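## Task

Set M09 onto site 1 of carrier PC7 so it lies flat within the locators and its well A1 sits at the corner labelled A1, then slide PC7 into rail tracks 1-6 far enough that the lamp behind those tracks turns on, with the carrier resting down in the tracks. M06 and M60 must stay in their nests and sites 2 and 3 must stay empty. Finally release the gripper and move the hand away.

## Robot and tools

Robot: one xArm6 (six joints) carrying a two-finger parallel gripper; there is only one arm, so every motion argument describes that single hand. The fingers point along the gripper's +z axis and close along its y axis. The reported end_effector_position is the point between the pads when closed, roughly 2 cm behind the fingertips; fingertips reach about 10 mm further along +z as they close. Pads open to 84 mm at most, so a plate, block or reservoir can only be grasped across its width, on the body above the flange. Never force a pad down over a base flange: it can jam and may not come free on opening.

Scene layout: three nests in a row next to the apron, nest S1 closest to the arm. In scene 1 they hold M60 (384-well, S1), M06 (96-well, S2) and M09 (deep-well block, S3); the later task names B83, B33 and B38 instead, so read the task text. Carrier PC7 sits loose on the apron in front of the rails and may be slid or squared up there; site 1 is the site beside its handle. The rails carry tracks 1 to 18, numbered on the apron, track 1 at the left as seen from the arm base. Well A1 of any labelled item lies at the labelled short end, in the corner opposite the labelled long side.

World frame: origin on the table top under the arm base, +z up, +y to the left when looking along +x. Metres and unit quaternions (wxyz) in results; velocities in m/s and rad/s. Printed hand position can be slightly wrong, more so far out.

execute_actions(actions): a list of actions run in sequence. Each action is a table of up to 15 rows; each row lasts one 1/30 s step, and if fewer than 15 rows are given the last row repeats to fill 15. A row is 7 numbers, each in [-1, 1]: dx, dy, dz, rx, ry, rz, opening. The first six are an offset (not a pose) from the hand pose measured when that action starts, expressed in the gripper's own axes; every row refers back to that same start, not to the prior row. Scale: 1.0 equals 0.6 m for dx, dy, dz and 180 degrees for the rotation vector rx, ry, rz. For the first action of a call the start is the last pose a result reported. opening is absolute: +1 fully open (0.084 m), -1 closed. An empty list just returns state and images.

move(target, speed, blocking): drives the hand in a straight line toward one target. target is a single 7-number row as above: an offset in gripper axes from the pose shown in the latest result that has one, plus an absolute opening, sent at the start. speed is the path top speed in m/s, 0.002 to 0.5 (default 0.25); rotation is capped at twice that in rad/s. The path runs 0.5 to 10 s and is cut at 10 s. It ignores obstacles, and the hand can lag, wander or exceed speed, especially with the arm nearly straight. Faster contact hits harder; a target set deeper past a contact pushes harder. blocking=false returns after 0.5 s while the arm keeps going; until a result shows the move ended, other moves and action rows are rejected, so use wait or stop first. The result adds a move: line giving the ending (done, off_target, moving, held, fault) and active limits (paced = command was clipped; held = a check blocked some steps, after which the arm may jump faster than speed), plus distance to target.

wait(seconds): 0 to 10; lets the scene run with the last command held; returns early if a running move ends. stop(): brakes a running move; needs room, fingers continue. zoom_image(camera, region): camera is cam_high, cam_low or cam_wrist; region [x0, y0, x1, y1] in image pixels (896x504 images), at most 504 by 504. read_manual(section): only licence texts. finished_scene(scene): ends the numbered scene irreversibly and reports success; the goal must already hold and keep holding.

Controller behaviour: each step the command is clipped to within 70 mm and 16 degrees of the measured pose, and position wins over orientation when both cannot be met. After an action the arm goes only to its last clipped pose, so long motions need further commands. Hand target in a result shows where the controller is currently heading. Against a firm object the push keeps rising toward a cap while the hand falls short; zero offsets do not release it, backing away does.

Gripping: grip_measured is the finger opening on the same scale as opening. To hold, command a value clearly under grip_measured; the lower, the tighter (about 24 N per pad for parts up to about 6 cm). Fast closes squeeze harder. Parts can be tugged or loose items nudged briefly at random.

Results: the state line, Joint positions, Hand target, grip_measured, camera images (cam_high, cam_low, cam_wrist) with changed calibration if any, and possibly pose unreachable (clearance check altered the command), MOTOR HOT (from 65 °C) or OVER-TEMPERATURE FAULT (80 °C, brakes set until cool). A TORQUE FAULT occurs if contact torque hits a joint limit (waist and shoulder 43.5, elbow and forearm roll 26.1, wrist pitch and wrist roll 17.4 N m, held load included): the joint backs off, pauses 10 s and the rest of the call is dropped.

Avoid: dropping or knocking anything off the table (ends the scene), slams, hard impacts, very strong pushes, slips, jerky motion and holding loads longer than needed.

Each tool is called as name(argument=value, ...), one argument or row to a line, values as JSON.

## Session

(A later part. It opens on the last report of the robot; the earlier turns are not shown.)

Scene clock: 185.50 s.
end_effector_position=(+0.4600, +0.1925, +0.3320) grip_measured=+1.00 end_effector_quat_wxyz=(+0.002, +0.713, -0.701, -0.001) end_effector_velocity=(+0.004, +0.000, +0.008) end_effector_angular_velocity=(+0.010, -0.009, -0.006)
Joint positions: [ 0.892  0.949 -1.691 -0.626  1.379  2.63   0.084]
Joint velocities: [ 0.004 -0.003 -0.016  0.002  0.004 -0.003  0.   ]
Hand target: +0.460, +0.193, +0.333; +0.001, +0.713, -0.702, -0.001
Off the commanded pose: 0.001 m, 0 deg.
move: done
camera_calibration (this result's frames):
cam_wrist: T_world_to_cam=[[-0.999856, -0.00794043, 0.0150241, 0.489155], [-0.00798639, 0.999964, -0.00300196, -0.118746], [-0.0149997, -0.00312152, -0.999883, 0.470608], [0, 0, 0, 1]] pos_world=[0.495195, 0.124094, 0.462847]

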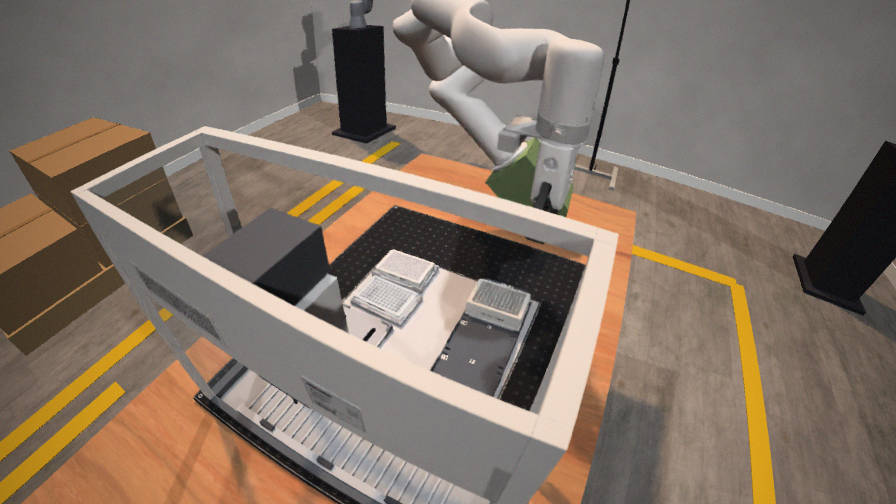

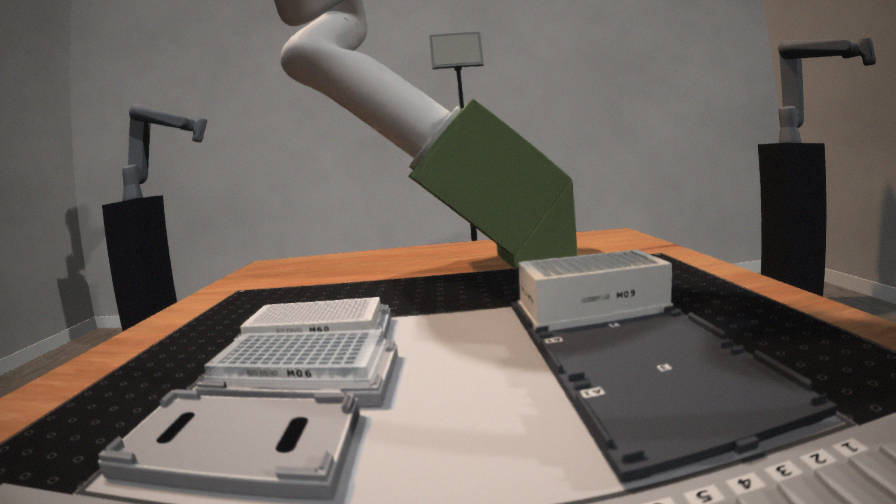

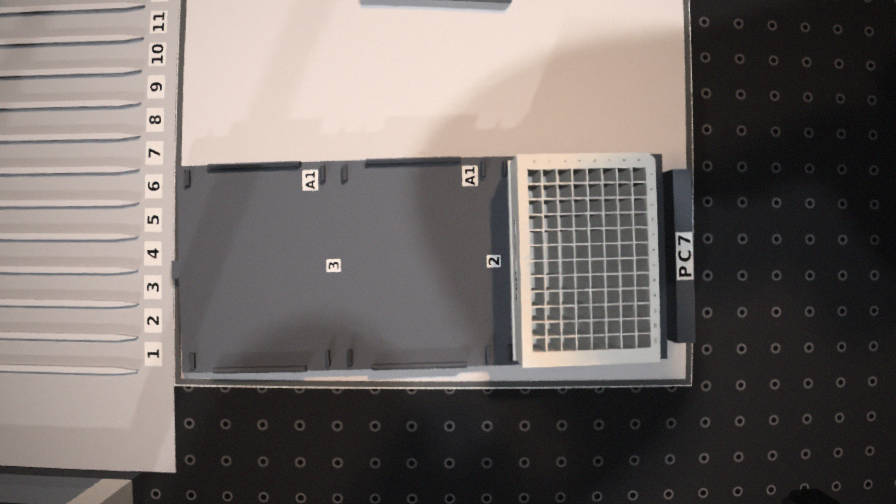

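move(
  target=[0.244,0.227,0.387,0,0,-0.5,-1],
  speed=0.4,
)

move(
  target=[0,0,0.09,0,0,0,-1],
  speed=0.05,
)

zoom_image(
  camera="cam_low",
  region=[420, 200, 680, 360],
)

zoom_image(
  camera="cam_high",
  region=[410, 220, 570, 340],
)

Scene clock: 201.83 s.
end_effector_position=(+0.3244, +0.0440, +0.1016) grip_measured=-1.00 end_effector_quat_wxyz=(-0.000, +1.000, +0.008, -0.003) end_effector_velocity=(-0.002, -0.001, -0.001) end_effector_angular_velocity=(-0.000, +0.001, +0.008)
Joint positions: [ 0.443  0.598 -0.721 -1.24   0.857  1.469  0.   ]
Joint velocities: [-0.003  0.     0.005 -0.005 -0.001 -0.003  0.   ]
Hand target: +0.324, +0.044, +0.101; +0.000, +1.000, +0.008, -0.003
Off the commanded pose: 0.001 m, 0 deg.
move: done
camera_calibration (this result's frames):
cam_wrist: T_world_to_cam=[[0.00720173, -0.999919, 0.0104897, 0.0733177], [-0.999965, -0.00715758, 0.00424005, 0.393293], [-0.00416462, -0.0105198, -0.999936, 0.234556], [0, 0, 0, 1]] pos_world=[0.393728, 0.0785943, 0.232105]

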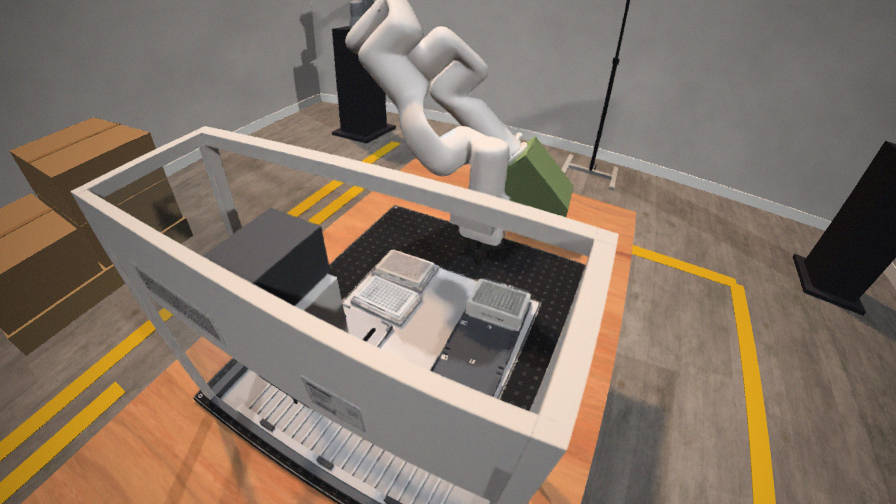

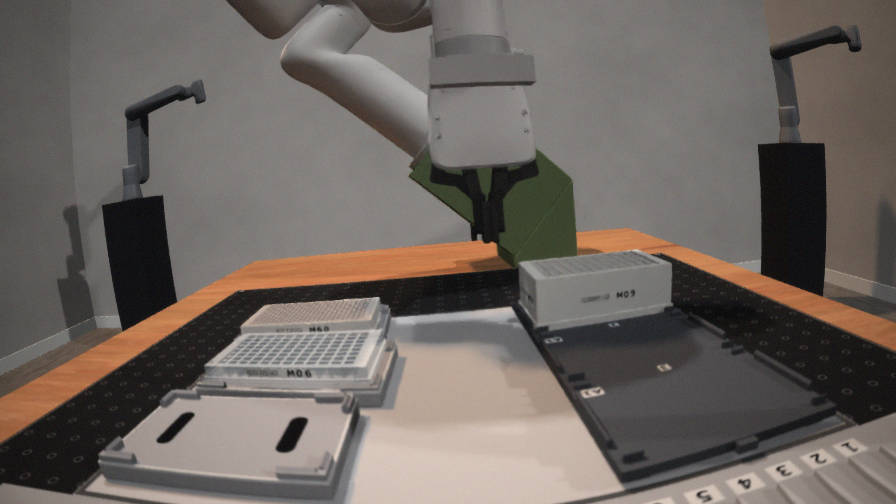

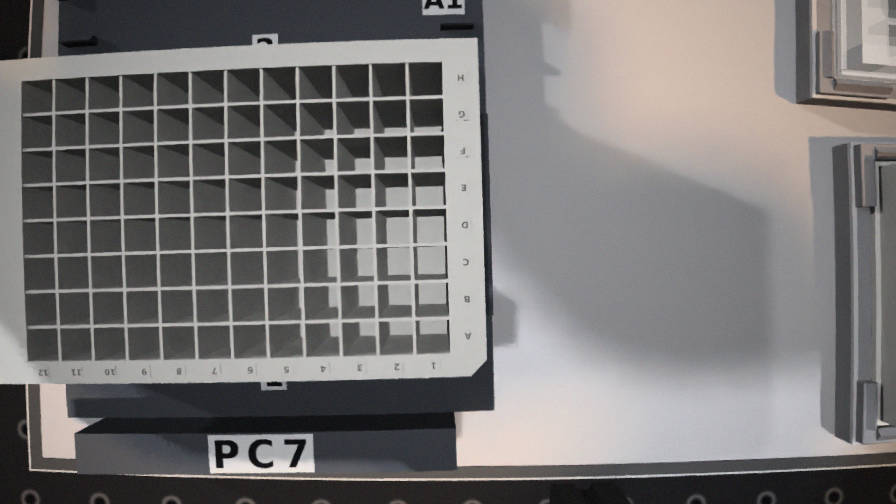

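Scene clock: 203.20 s.
end_effector_position=(+0.3242, +0.0441, +0.0479) grip_measured=-1.00 end_effector_quat_wxyz=(-0.000, +1.000, +0.008, -0.003) end_effector_velocity=(+0.001, +0.000, -0.000) end_effector_angular_velocity=(+0.001, -0.003, +0.000)
Joint positions: [ 0.318  0.727 -0.778 -1.425  0.829  1.56   0.   ]
Joint velocities: [-0.     0.001 -0.002 -0.004 -0.001  0.002  0.   ]
Hand target: +0.324, +0.044, +0.048; -0.000, +1.000, +0.008, -0.003
Off the commanded pose: 0.000 m, 0 deg.
move: done
camera_calibration (this result's frames):
cam_wrist: T_world_to_cam=[[0.00714183, -0.999926, 0.00987976, 0.0740213], [-0.999965, -0.00709847, 0.00441641, 0.393321], [-0.00434595, -0.00991095, -0.999941, 0.180966], [0, 0, 0, 1]] pos_world=[0.393565, 0.0786013, 0.178487]

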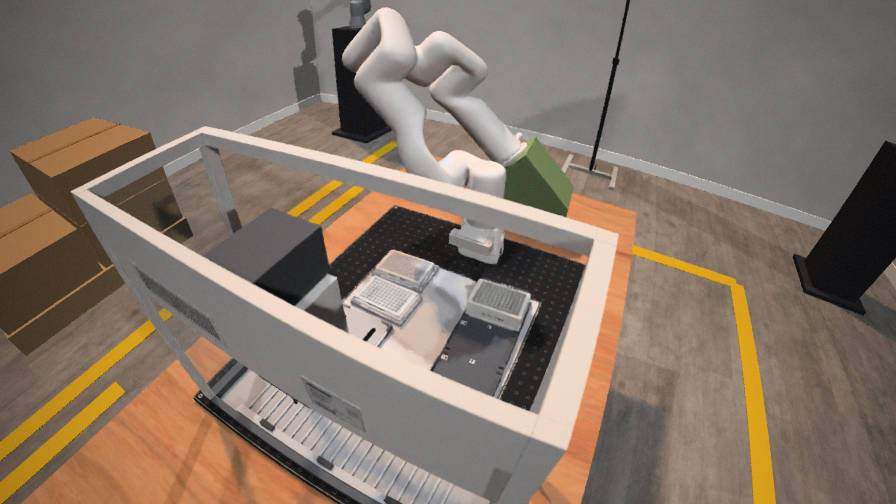

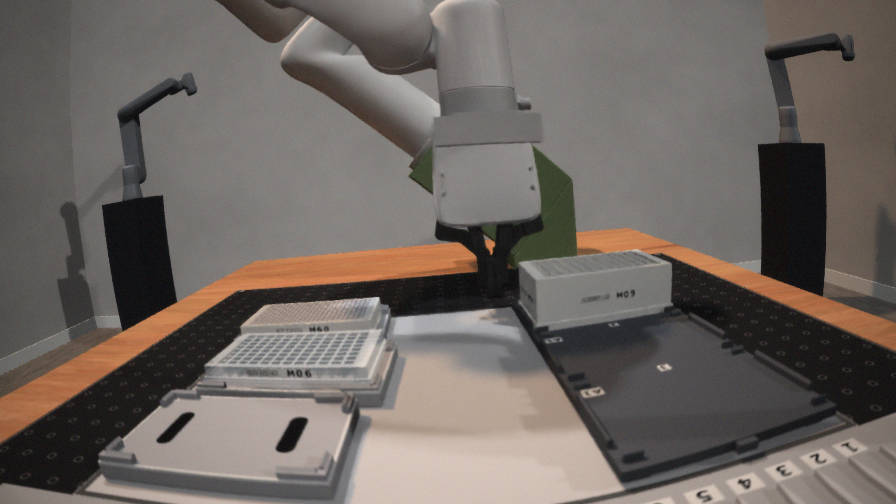

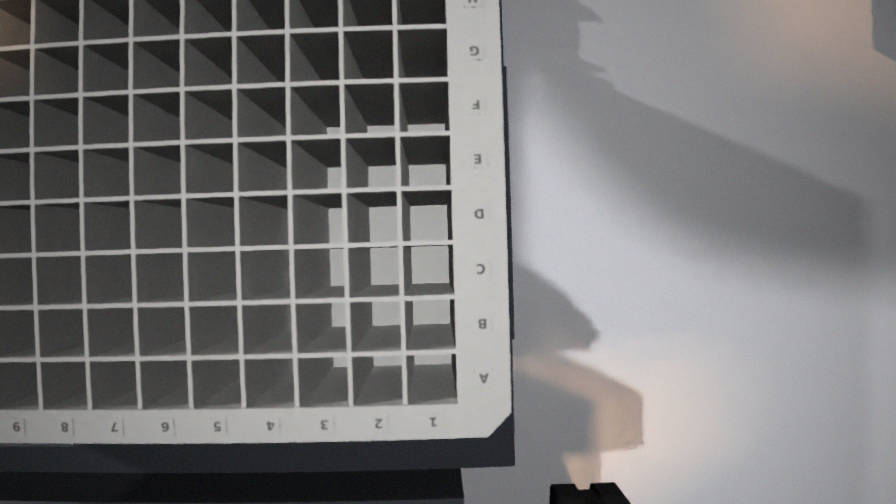

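Region (420, 200, 680, 360) of cam_low's 896x504 image, scaled by 1.938, with more detail than that image has; it fills the top 310 rows of this view, and the rest is white.

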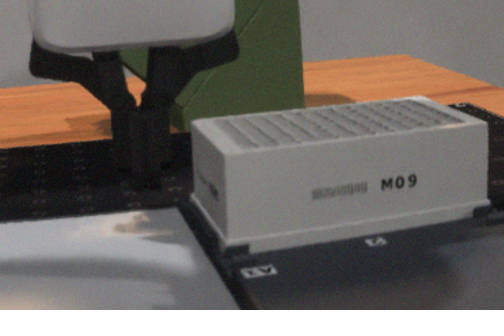

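Region (410, 220, 570, 340) of cam_high's 896x504 image, scaled by 3.150, with more detail than that image has; it fills the top 378 rows of this view, and the rest is white.

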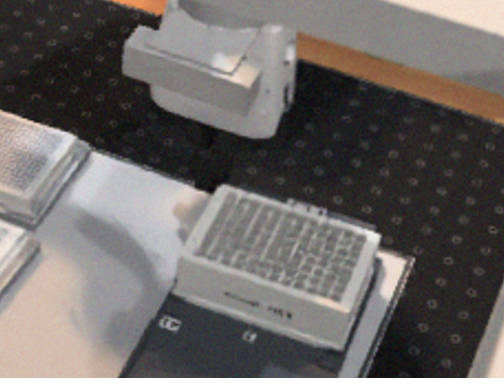

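move(
  target=[0,-0.03,0,0,0,0,-1],
  speed=0.015,
)

Scene clock: 208.20 s.
end_effector_position=(+0.3239, +0.0619, +0.0478) grip_measured=-1.00 end_effector_quat_wxyz=(-0.000, +1.000, +0.008, -0.003) end_effector_velocity=(+0.001, +0.001, +0.000) end_effector_angular_velocity=(+0.000, -0.001, -0.003)
Joint positions: [ 0.354  0.778 -0.814 -1.402  0.829  1.579  0.   ]
Joint velocities: [ 0.002  0.001 -0.003  0.001  0.     0.002  0.   ]
Hand target: +0.324, +0.062, +0.048; -0.000, +1.000, +0.008, -0.003
Off the commanded pose: 0.000 m, 0 deg.
move: done
camera_calibration (this result's frames):
cam_wrist: T_world_to_cam=[[0.0071957, -0.999922, 0.0101624, 0.091821], [-0.999964, -0.00714974, 0.00455098, 0.393158], [-0.00447796, -0.0101948, -0.999938, 0.181101], [0, 0, 0, 1]] pos_world=[0.393294, 0.0964712, 0.178367]

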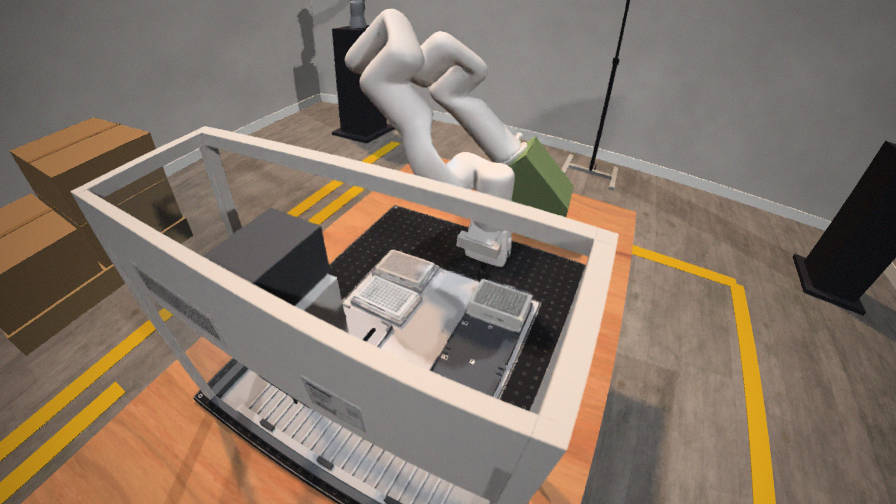

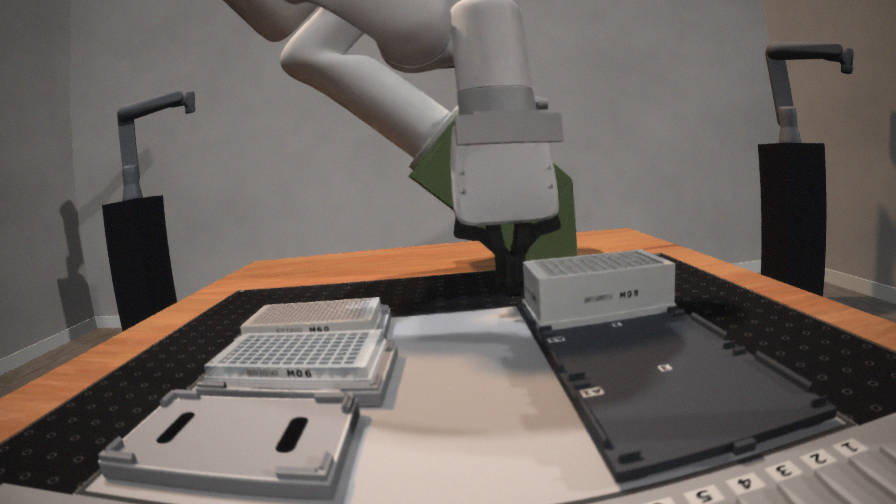

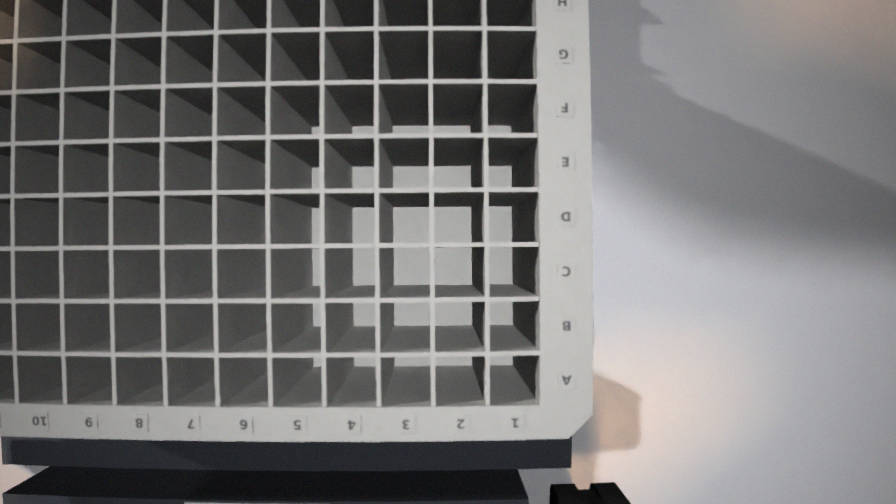

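move(
  target=[-0.035,0.004,0,0,0,0,-1],
  speed=0.04,
)

move(
  target=[0,-0.118,0,0,0,0,-1],
  speed=0.08,
)

move(
  target=[0.075,0,0,0,0,0,-1],
  speed=0.02,
)

zoom_image(
  camera="cam_low",
  region=[540, 300, 896, 504],
)

Scene clock: 225.40 s.
end_effector_position=(+0.3031, +0.0592, +0.0479) grip_measured=-1.00 end_effector_quat_wxyz=(-0.000, +1.000, +0.008, -0.003) end_effector_velocity=(-0.000, -0.000, -0.000) end_effector_angular_velocity=(-0.000, -0.000, -0.003)
Joint positions: [ 0.358  0.76  -0.756 -1.434  0.823  1.634  0.   ]
Joint velocities: [-0.001 -0.001  0.001 -0.001  0.     0.004  0.   ]
Hand target: +0.303, +0.059, +0.048; -0.000, +1.000, +0.008, -0.003
Off the commanded pose: 0.000 m, 0 deg.
move: done
camera_calibration (this result's frames):
cam_wrist: T_world_to_cam=[[0.00700626, -0.999923, 0.0102121, 0.0893172], [-0.999965, -0.00696005, 0.00455345, 0.372305], [-0.00448203, -0.0102437, -0.999937, 0.181098], [0, 0, 0, 1]] pos_world=[0.372478, 0.0937567, 0.17848]

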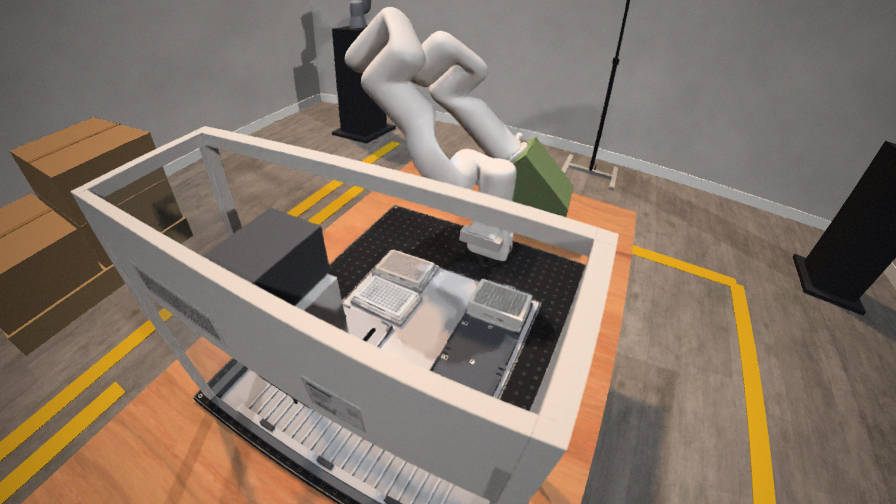

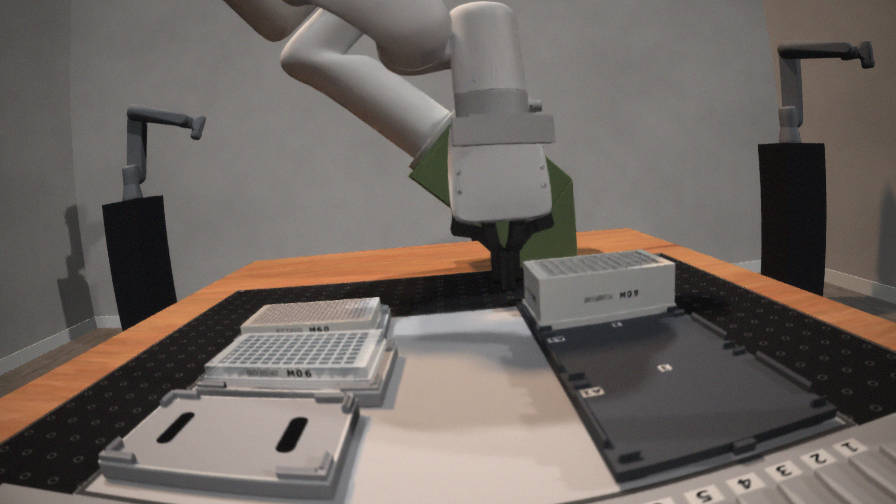

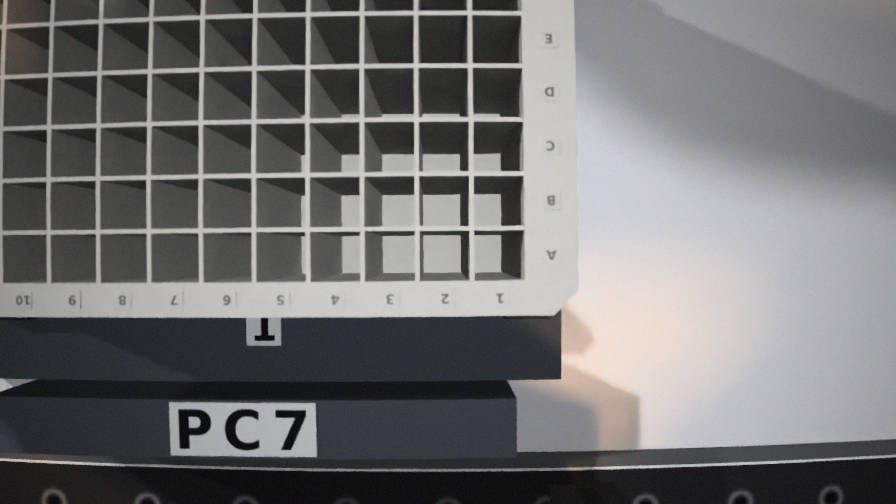

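Scene clock: 226.63 s.
end_effector_position=(+0.3024, +0.1295, +0.0477) grip_measured=-1.00 end_effector_quat_wxyz=(+0.000, +1.000, +0.007, -0.003) end_effector_velocity=(+0.000, +0.000, -0.000) end_effector_angular_velocity=(-0.001, +0.001, -0.002)
Joint positions: [ 0.499  0.958 -0.921 -1.323  0.814  1.677  0.   ]
Joint velocities: [-0.     0.002 -0.002  0.002  0.001  0.001  0.   ]
Hand target: +0.302, +0.130, +0.048; +0.000, +1.000, +0.008, -0.003
Off the commanded pose: 0.001 m, 0 deg.
move: done
camera_calibration (this result's frames):
cam_wrist: T_world_to_cam=[[0.00661066, -0.999918, 0.0109655, 0.15968], [-0.999969, -0.00656213, 0.00445642, 0.372057], [-0.0043841, -0.0109946, -0.99993, 0.181598], [0, 0, 0, 1]] pos_world=[0.371786, 0.164105, 0.178176]

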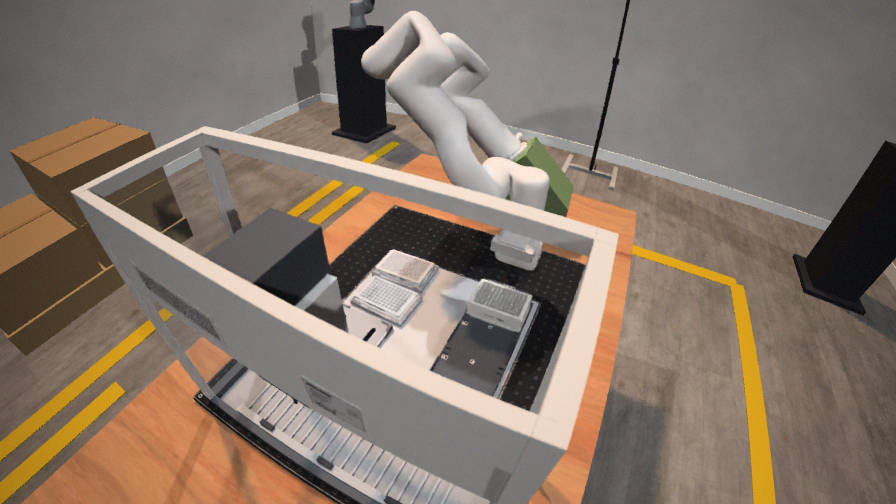

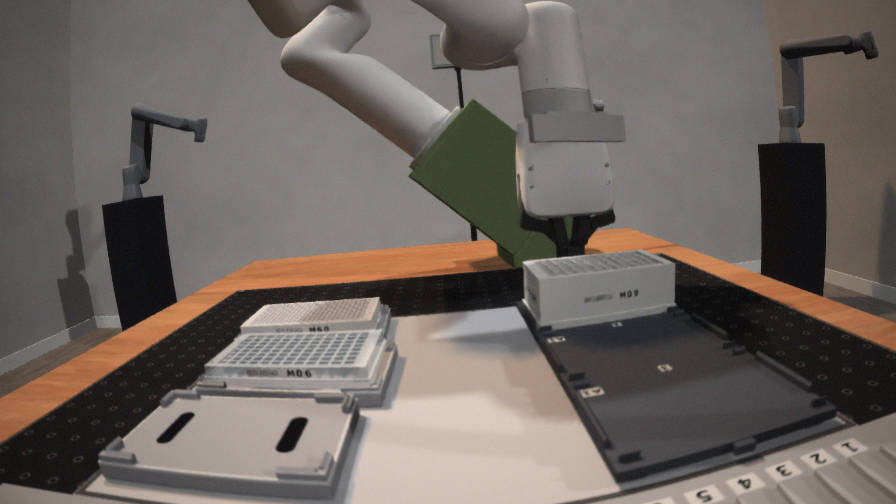

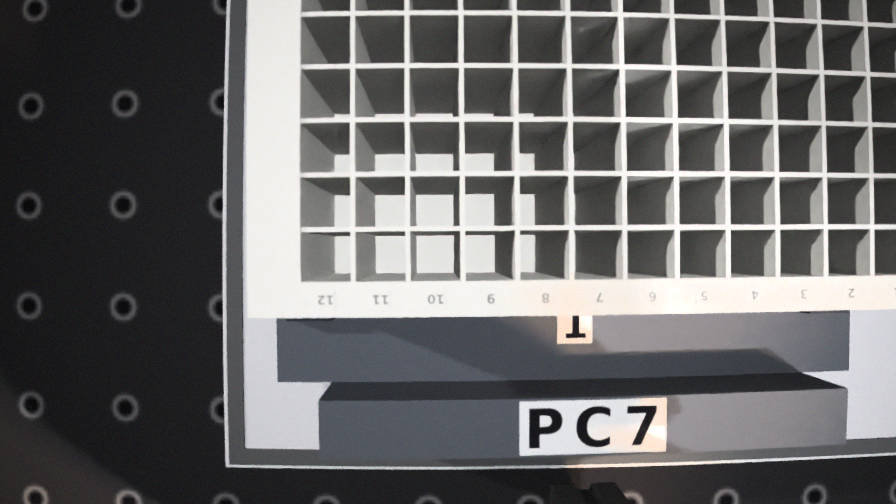

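Scene clock: 229.13 s.
end_effector_position=(+0.3475, +0.1302, +0.0476) grip_measured=-1.00 end_effector_quat_wxyz=(-0.000, +1.000, +0.007, -0.003) end_effector_velocity=(-0.000, -0.000, -0.000) end_effector_angular_velocity=(-0.001, +0.001, +0.001)
Joint positions: [ 0.468  0.979 -1.035 -1.273  0.839  1.556  0.   ]
Joint velocities: [-0.     0.001 -0.     0.001  0.001 -0.002  0.   ]
Hand target: +0.347, +0.130, +0.048; -0.000, +1.000, +0.007, -0.003
Off the commanded pose: 0.000 m, 0 deg.
move: done
camera_calibration (this result's frames):
cam_wrist: T_world_to_cam=[[0.00661413, -0.999921, 0.0106432, 0.16011], [-0.99997, -0.00657129, 0.0040556, 0.417149], [-0.00398534, -0.0106697, -0.999935, 0.181537], [0, 0, 0, 1]] pos_world=[0.416802, 0.164776, 0.178129]

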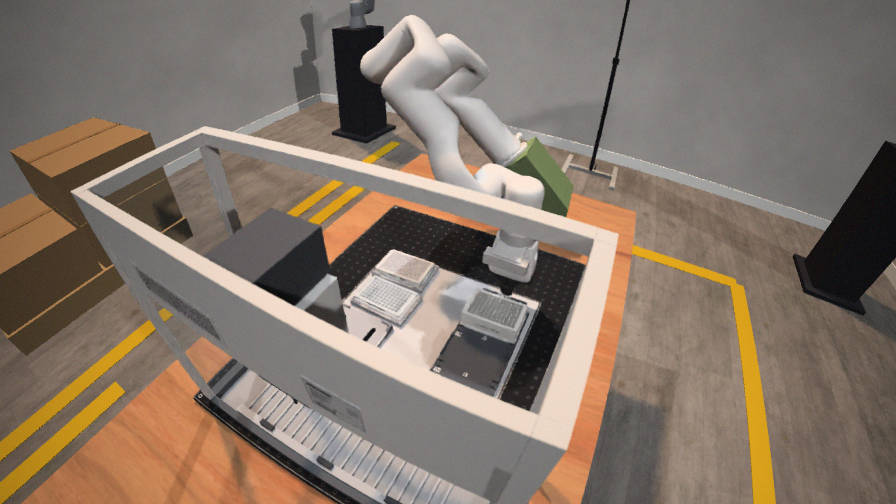

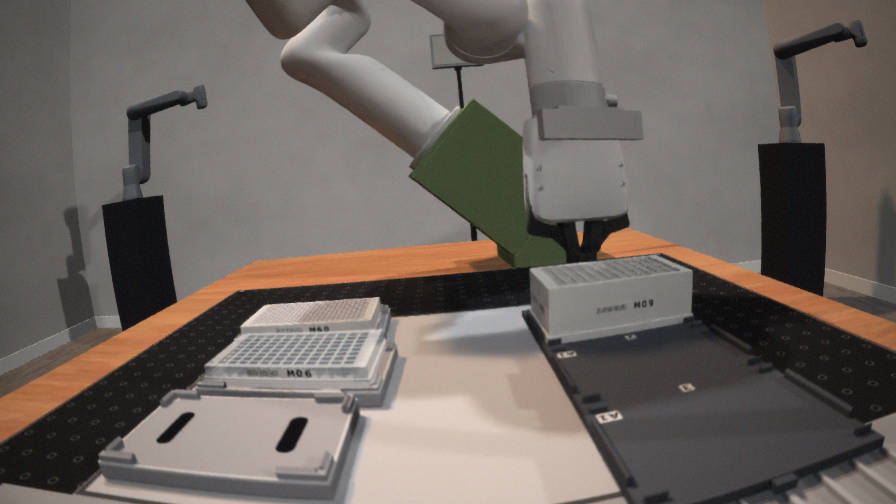

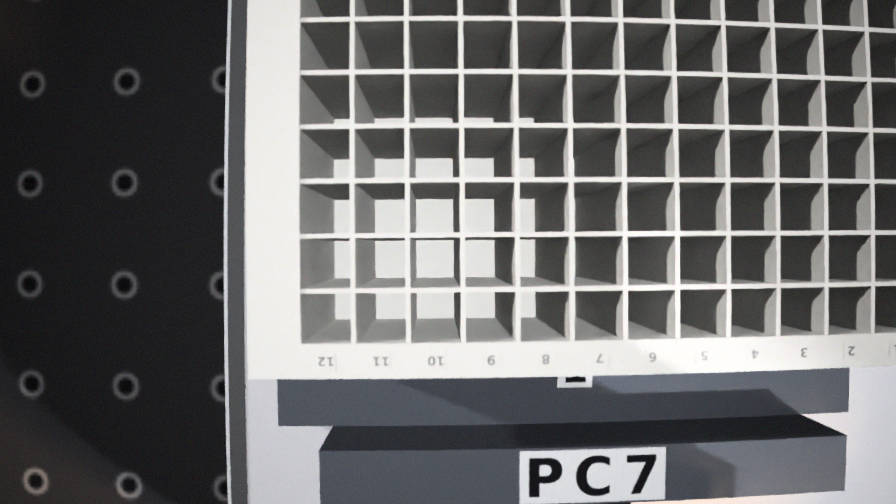

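Region (540, 300, 896, 504) of cam_low's 896x504 image, scaled by 1.416, with more detail than that image has; it fills the top 289 rows of this view, and the rest is white.

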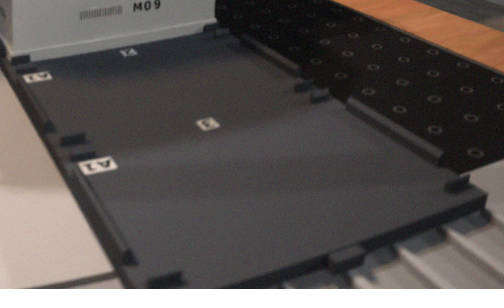

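move(
  target=[0.15,-0.005,0,0,0,0,-1],
  speed=0.025,
)

Scene clock: 235.27 s.
end_effector_position=(+0.4375, +0.1345, +0.0473) grip_measured=-1.00 end_effector_quat_wxyz=(-0.000, +1.000, +0.007, -0.002) end_effector_velocity=(+0.000, +0.000, +0.000) end_effector_angular_velocity=(-0.001, -0.000, +0.001)
Joint positions: [ 0.428  1.07  -1.314 -1.161  0.898  1.322  0.   ]
Joint velocities: [ 0.001  0.002 -0.002  0.001  0.002 -0.002  0.   ]
Hand target: +0.438, +0.135, +0.047; -0.000, +1.000, +0.007, -0.002
Off the commanded pose: 0.000 m, 0 deg.
move: done
camera_calibration (this result's frames):
cam_wrist: T_world_to_cam=[[0.00668446, -0.999925, 0.0102944, 0.16383], [-0.999972, -0.00664912, 0.00346326, 0.507303], [-0.00339455, -0.0103173, -0.999941, 0.181338], [0, 0, 0, 1]] pos_world=[0.506809, 0.169061, 0.177883]

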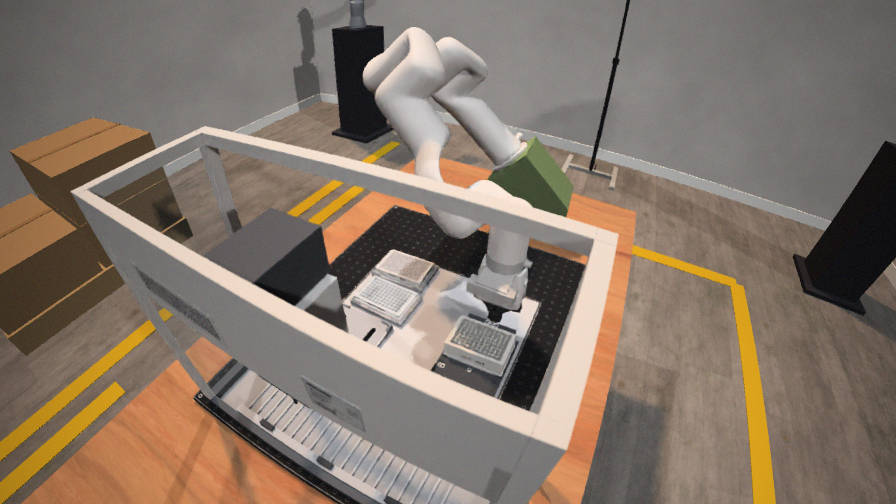

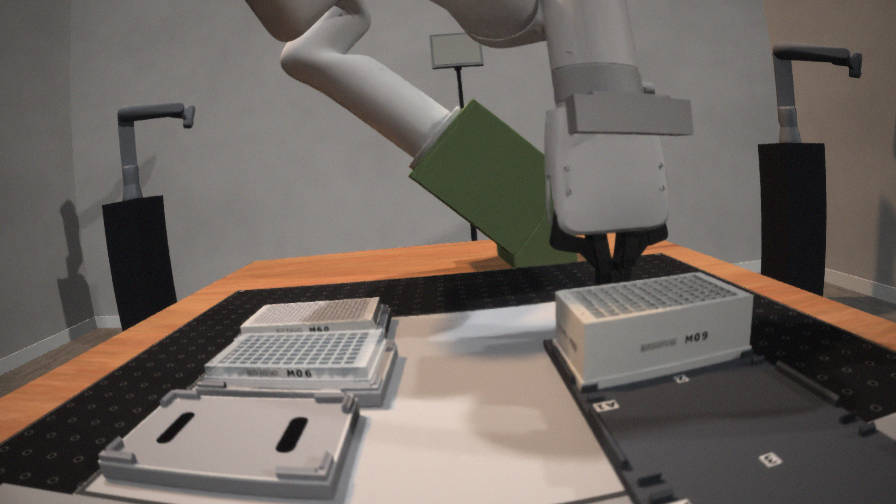

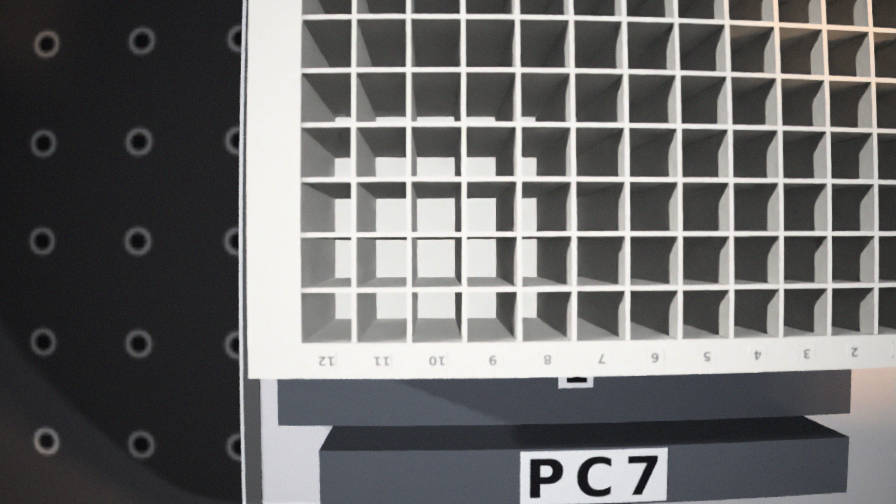

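move(
  target=[0.2,0.001,0.007,0,0.11,0,-1],
  speed=0.035,
)

Scene clock: 254.33 s.
end_effector_position=(+0.5068, +0.1402, +0.0332) grip_measured=-1.00 end_effector_quat_wxyz=(+0.001, +0.992, +0.031, +0.125) end_effector_velocity=(-0.000, +0.000, -0.000) end_effector_angular_velocity=(+0.001, +0.001, +0.002)
Joint positions: [ 0.384  1.148 -1.422 -1.506  0.851  1.444  0.   ]
Joint velocities: [-0.     0.     0.     0.    -0.002 -0.002  0.   ]
Hand target: +0.498, +0.142, +0.026; +0.002, +0.992, +0.036, +0.118
Off the commanded pose: 0.052 m, 6 deg.
TORQUE FAULT: the external load on joint 3 (elbow) reached its load limit, and the arm stopped for 10 seconds. That time counts as 20 of the actions that you can send in this scene. The arm's remaining commands of this call were not run. Joint 3 (elbow) moved back by up to 3 degrees. The arm holds there, with its grip as last carried out, and accepts commands again: back off and push less far. The arm stops again, at the same cost, whenever a joint's load reaches its limit.
move: fault
camera_calibration (this result's frames):
cam_wrist: T_world_to_cam=[[0.0507902, -0.998539, 0.018458, 0.146382], [-0.966907, -0.0537913, -0.249395, 0.574919], [0.250024, -0.00518036, -0.968226, 0.0373908], [0, 0, 0, 1]] pos_world=[0.53911, 0.177288, 0.176883]

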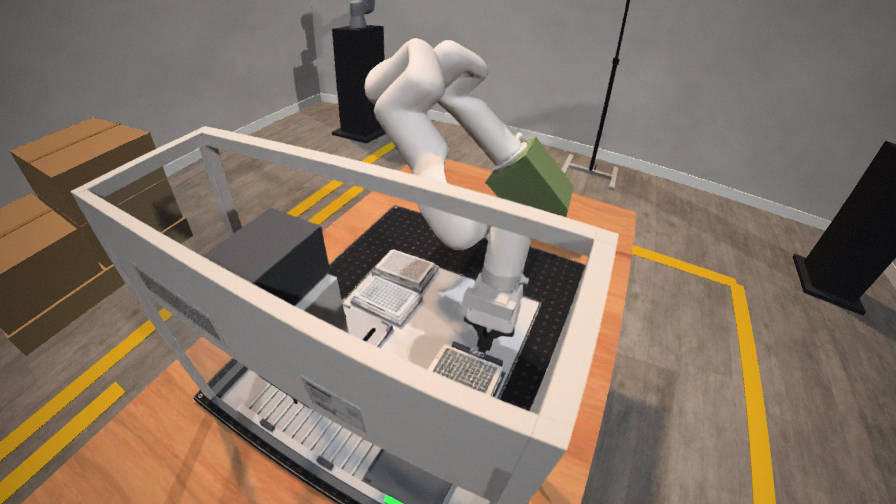

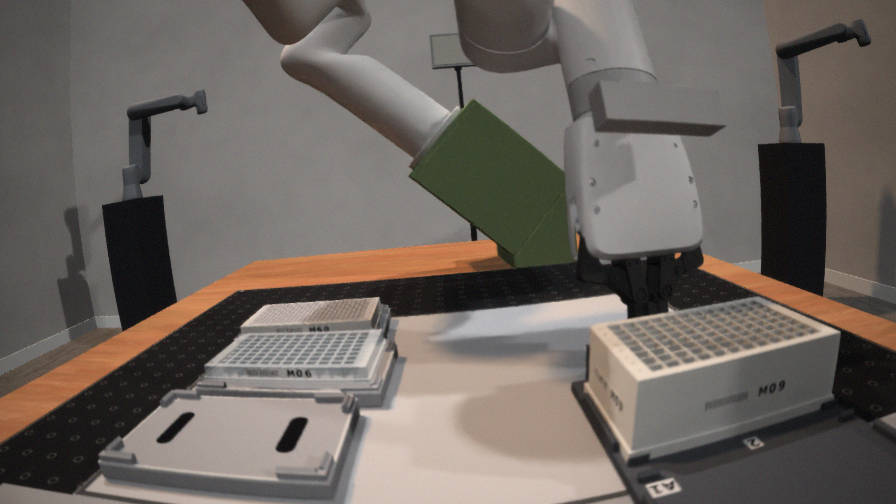

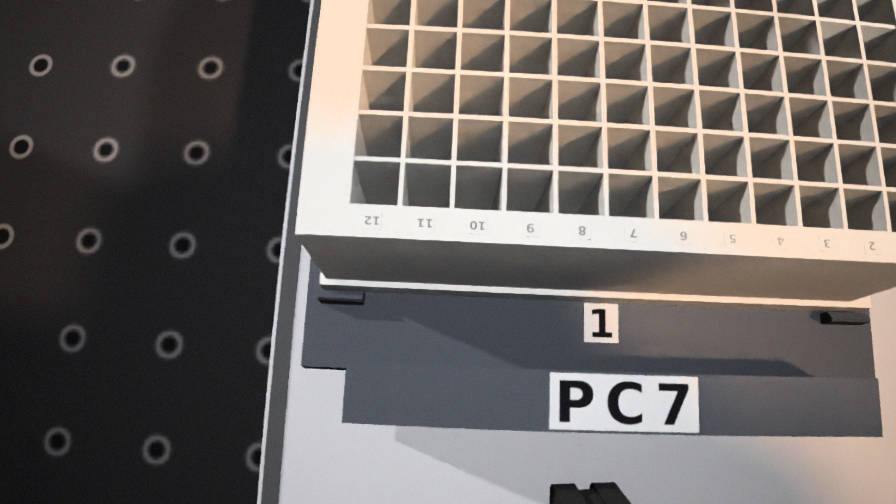

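The end stop came sooner than expected; the lamp is lit. Retreat.

move(
  target=[-0.03,0,-0.25,0,0,0,-1],
  speed=0.15,
)

finished_scene(
  scene=1,
)

Scene clock: 260.50 s.
end_effector_position=(+0.4518, +0.1382, +0.1730) grip_measured=-1.00 end_effector_quat_wxyz=(+0.002, +0.992, +0.031, +0.125) end_effector_velocity=(+0.001, -0.000, +0.002) end_effector_angular_velocity=(+0.002, -0.002, -0.001)
Joint positions: [ 0.651  0.824 -1.136 -1.233  0.936  1.417  0.   ]
Joint velocities: [ 0.002 -0.003 -0.     0.002 -0.    -0.002  0.   ]
Hand target: +0.452, +0.138, +0.174; +0.002, +0.992, +0.031, +0.125
Off the commanded pose: 0.001 m, 0 deg.
move: done
camera_calibration (this result's frames):
cam_wrist: T_world_to_cam=[[0.0508169, -0.998503, 0.0202561, 0.144268], [-0.967003, -0.0542634, -0.248918, 0.556462], [0.249644, -0.00693845, -0.968313, 0.186902], [0, 0, 0, 1]] pos_world=[0.48411, 0.175544, 0.316571]

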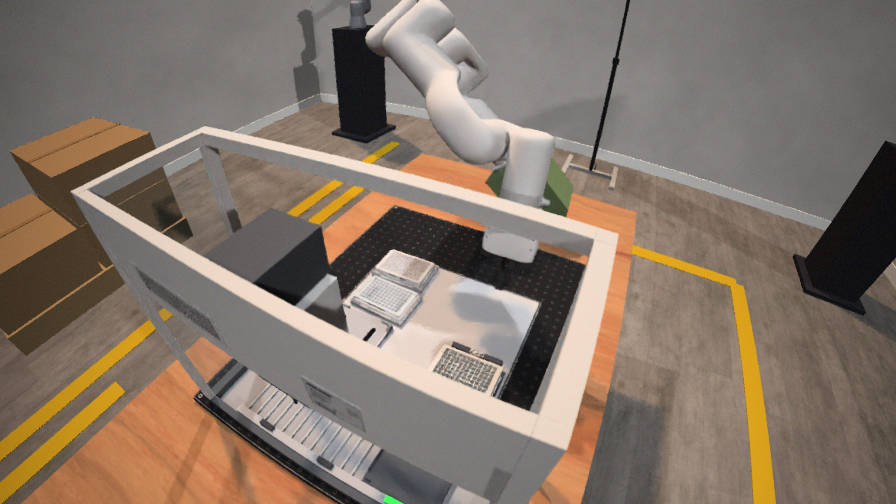

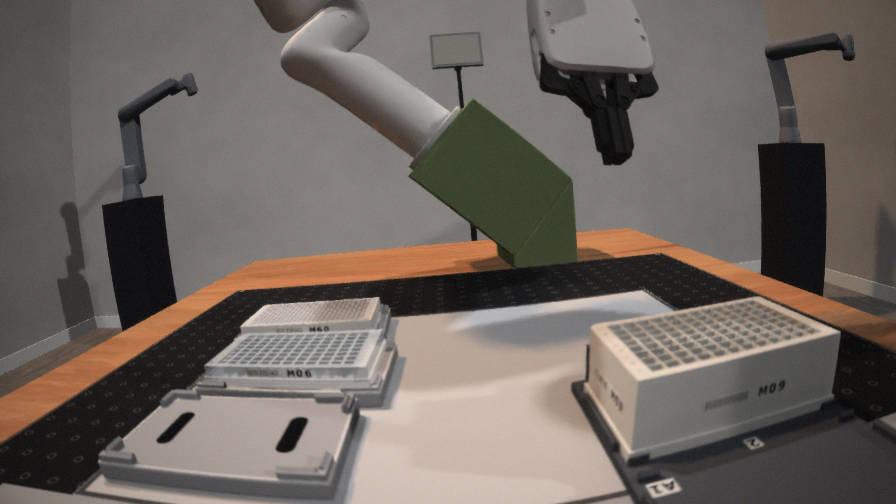

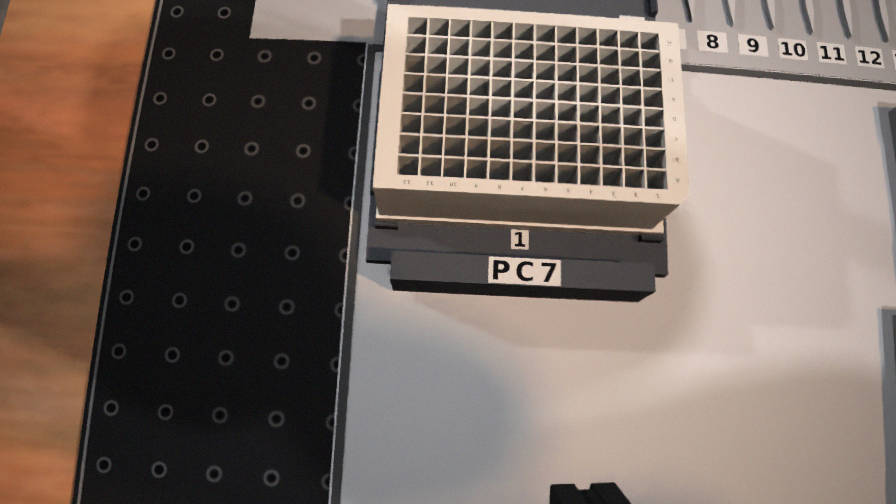

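The scene is finished: the task was done.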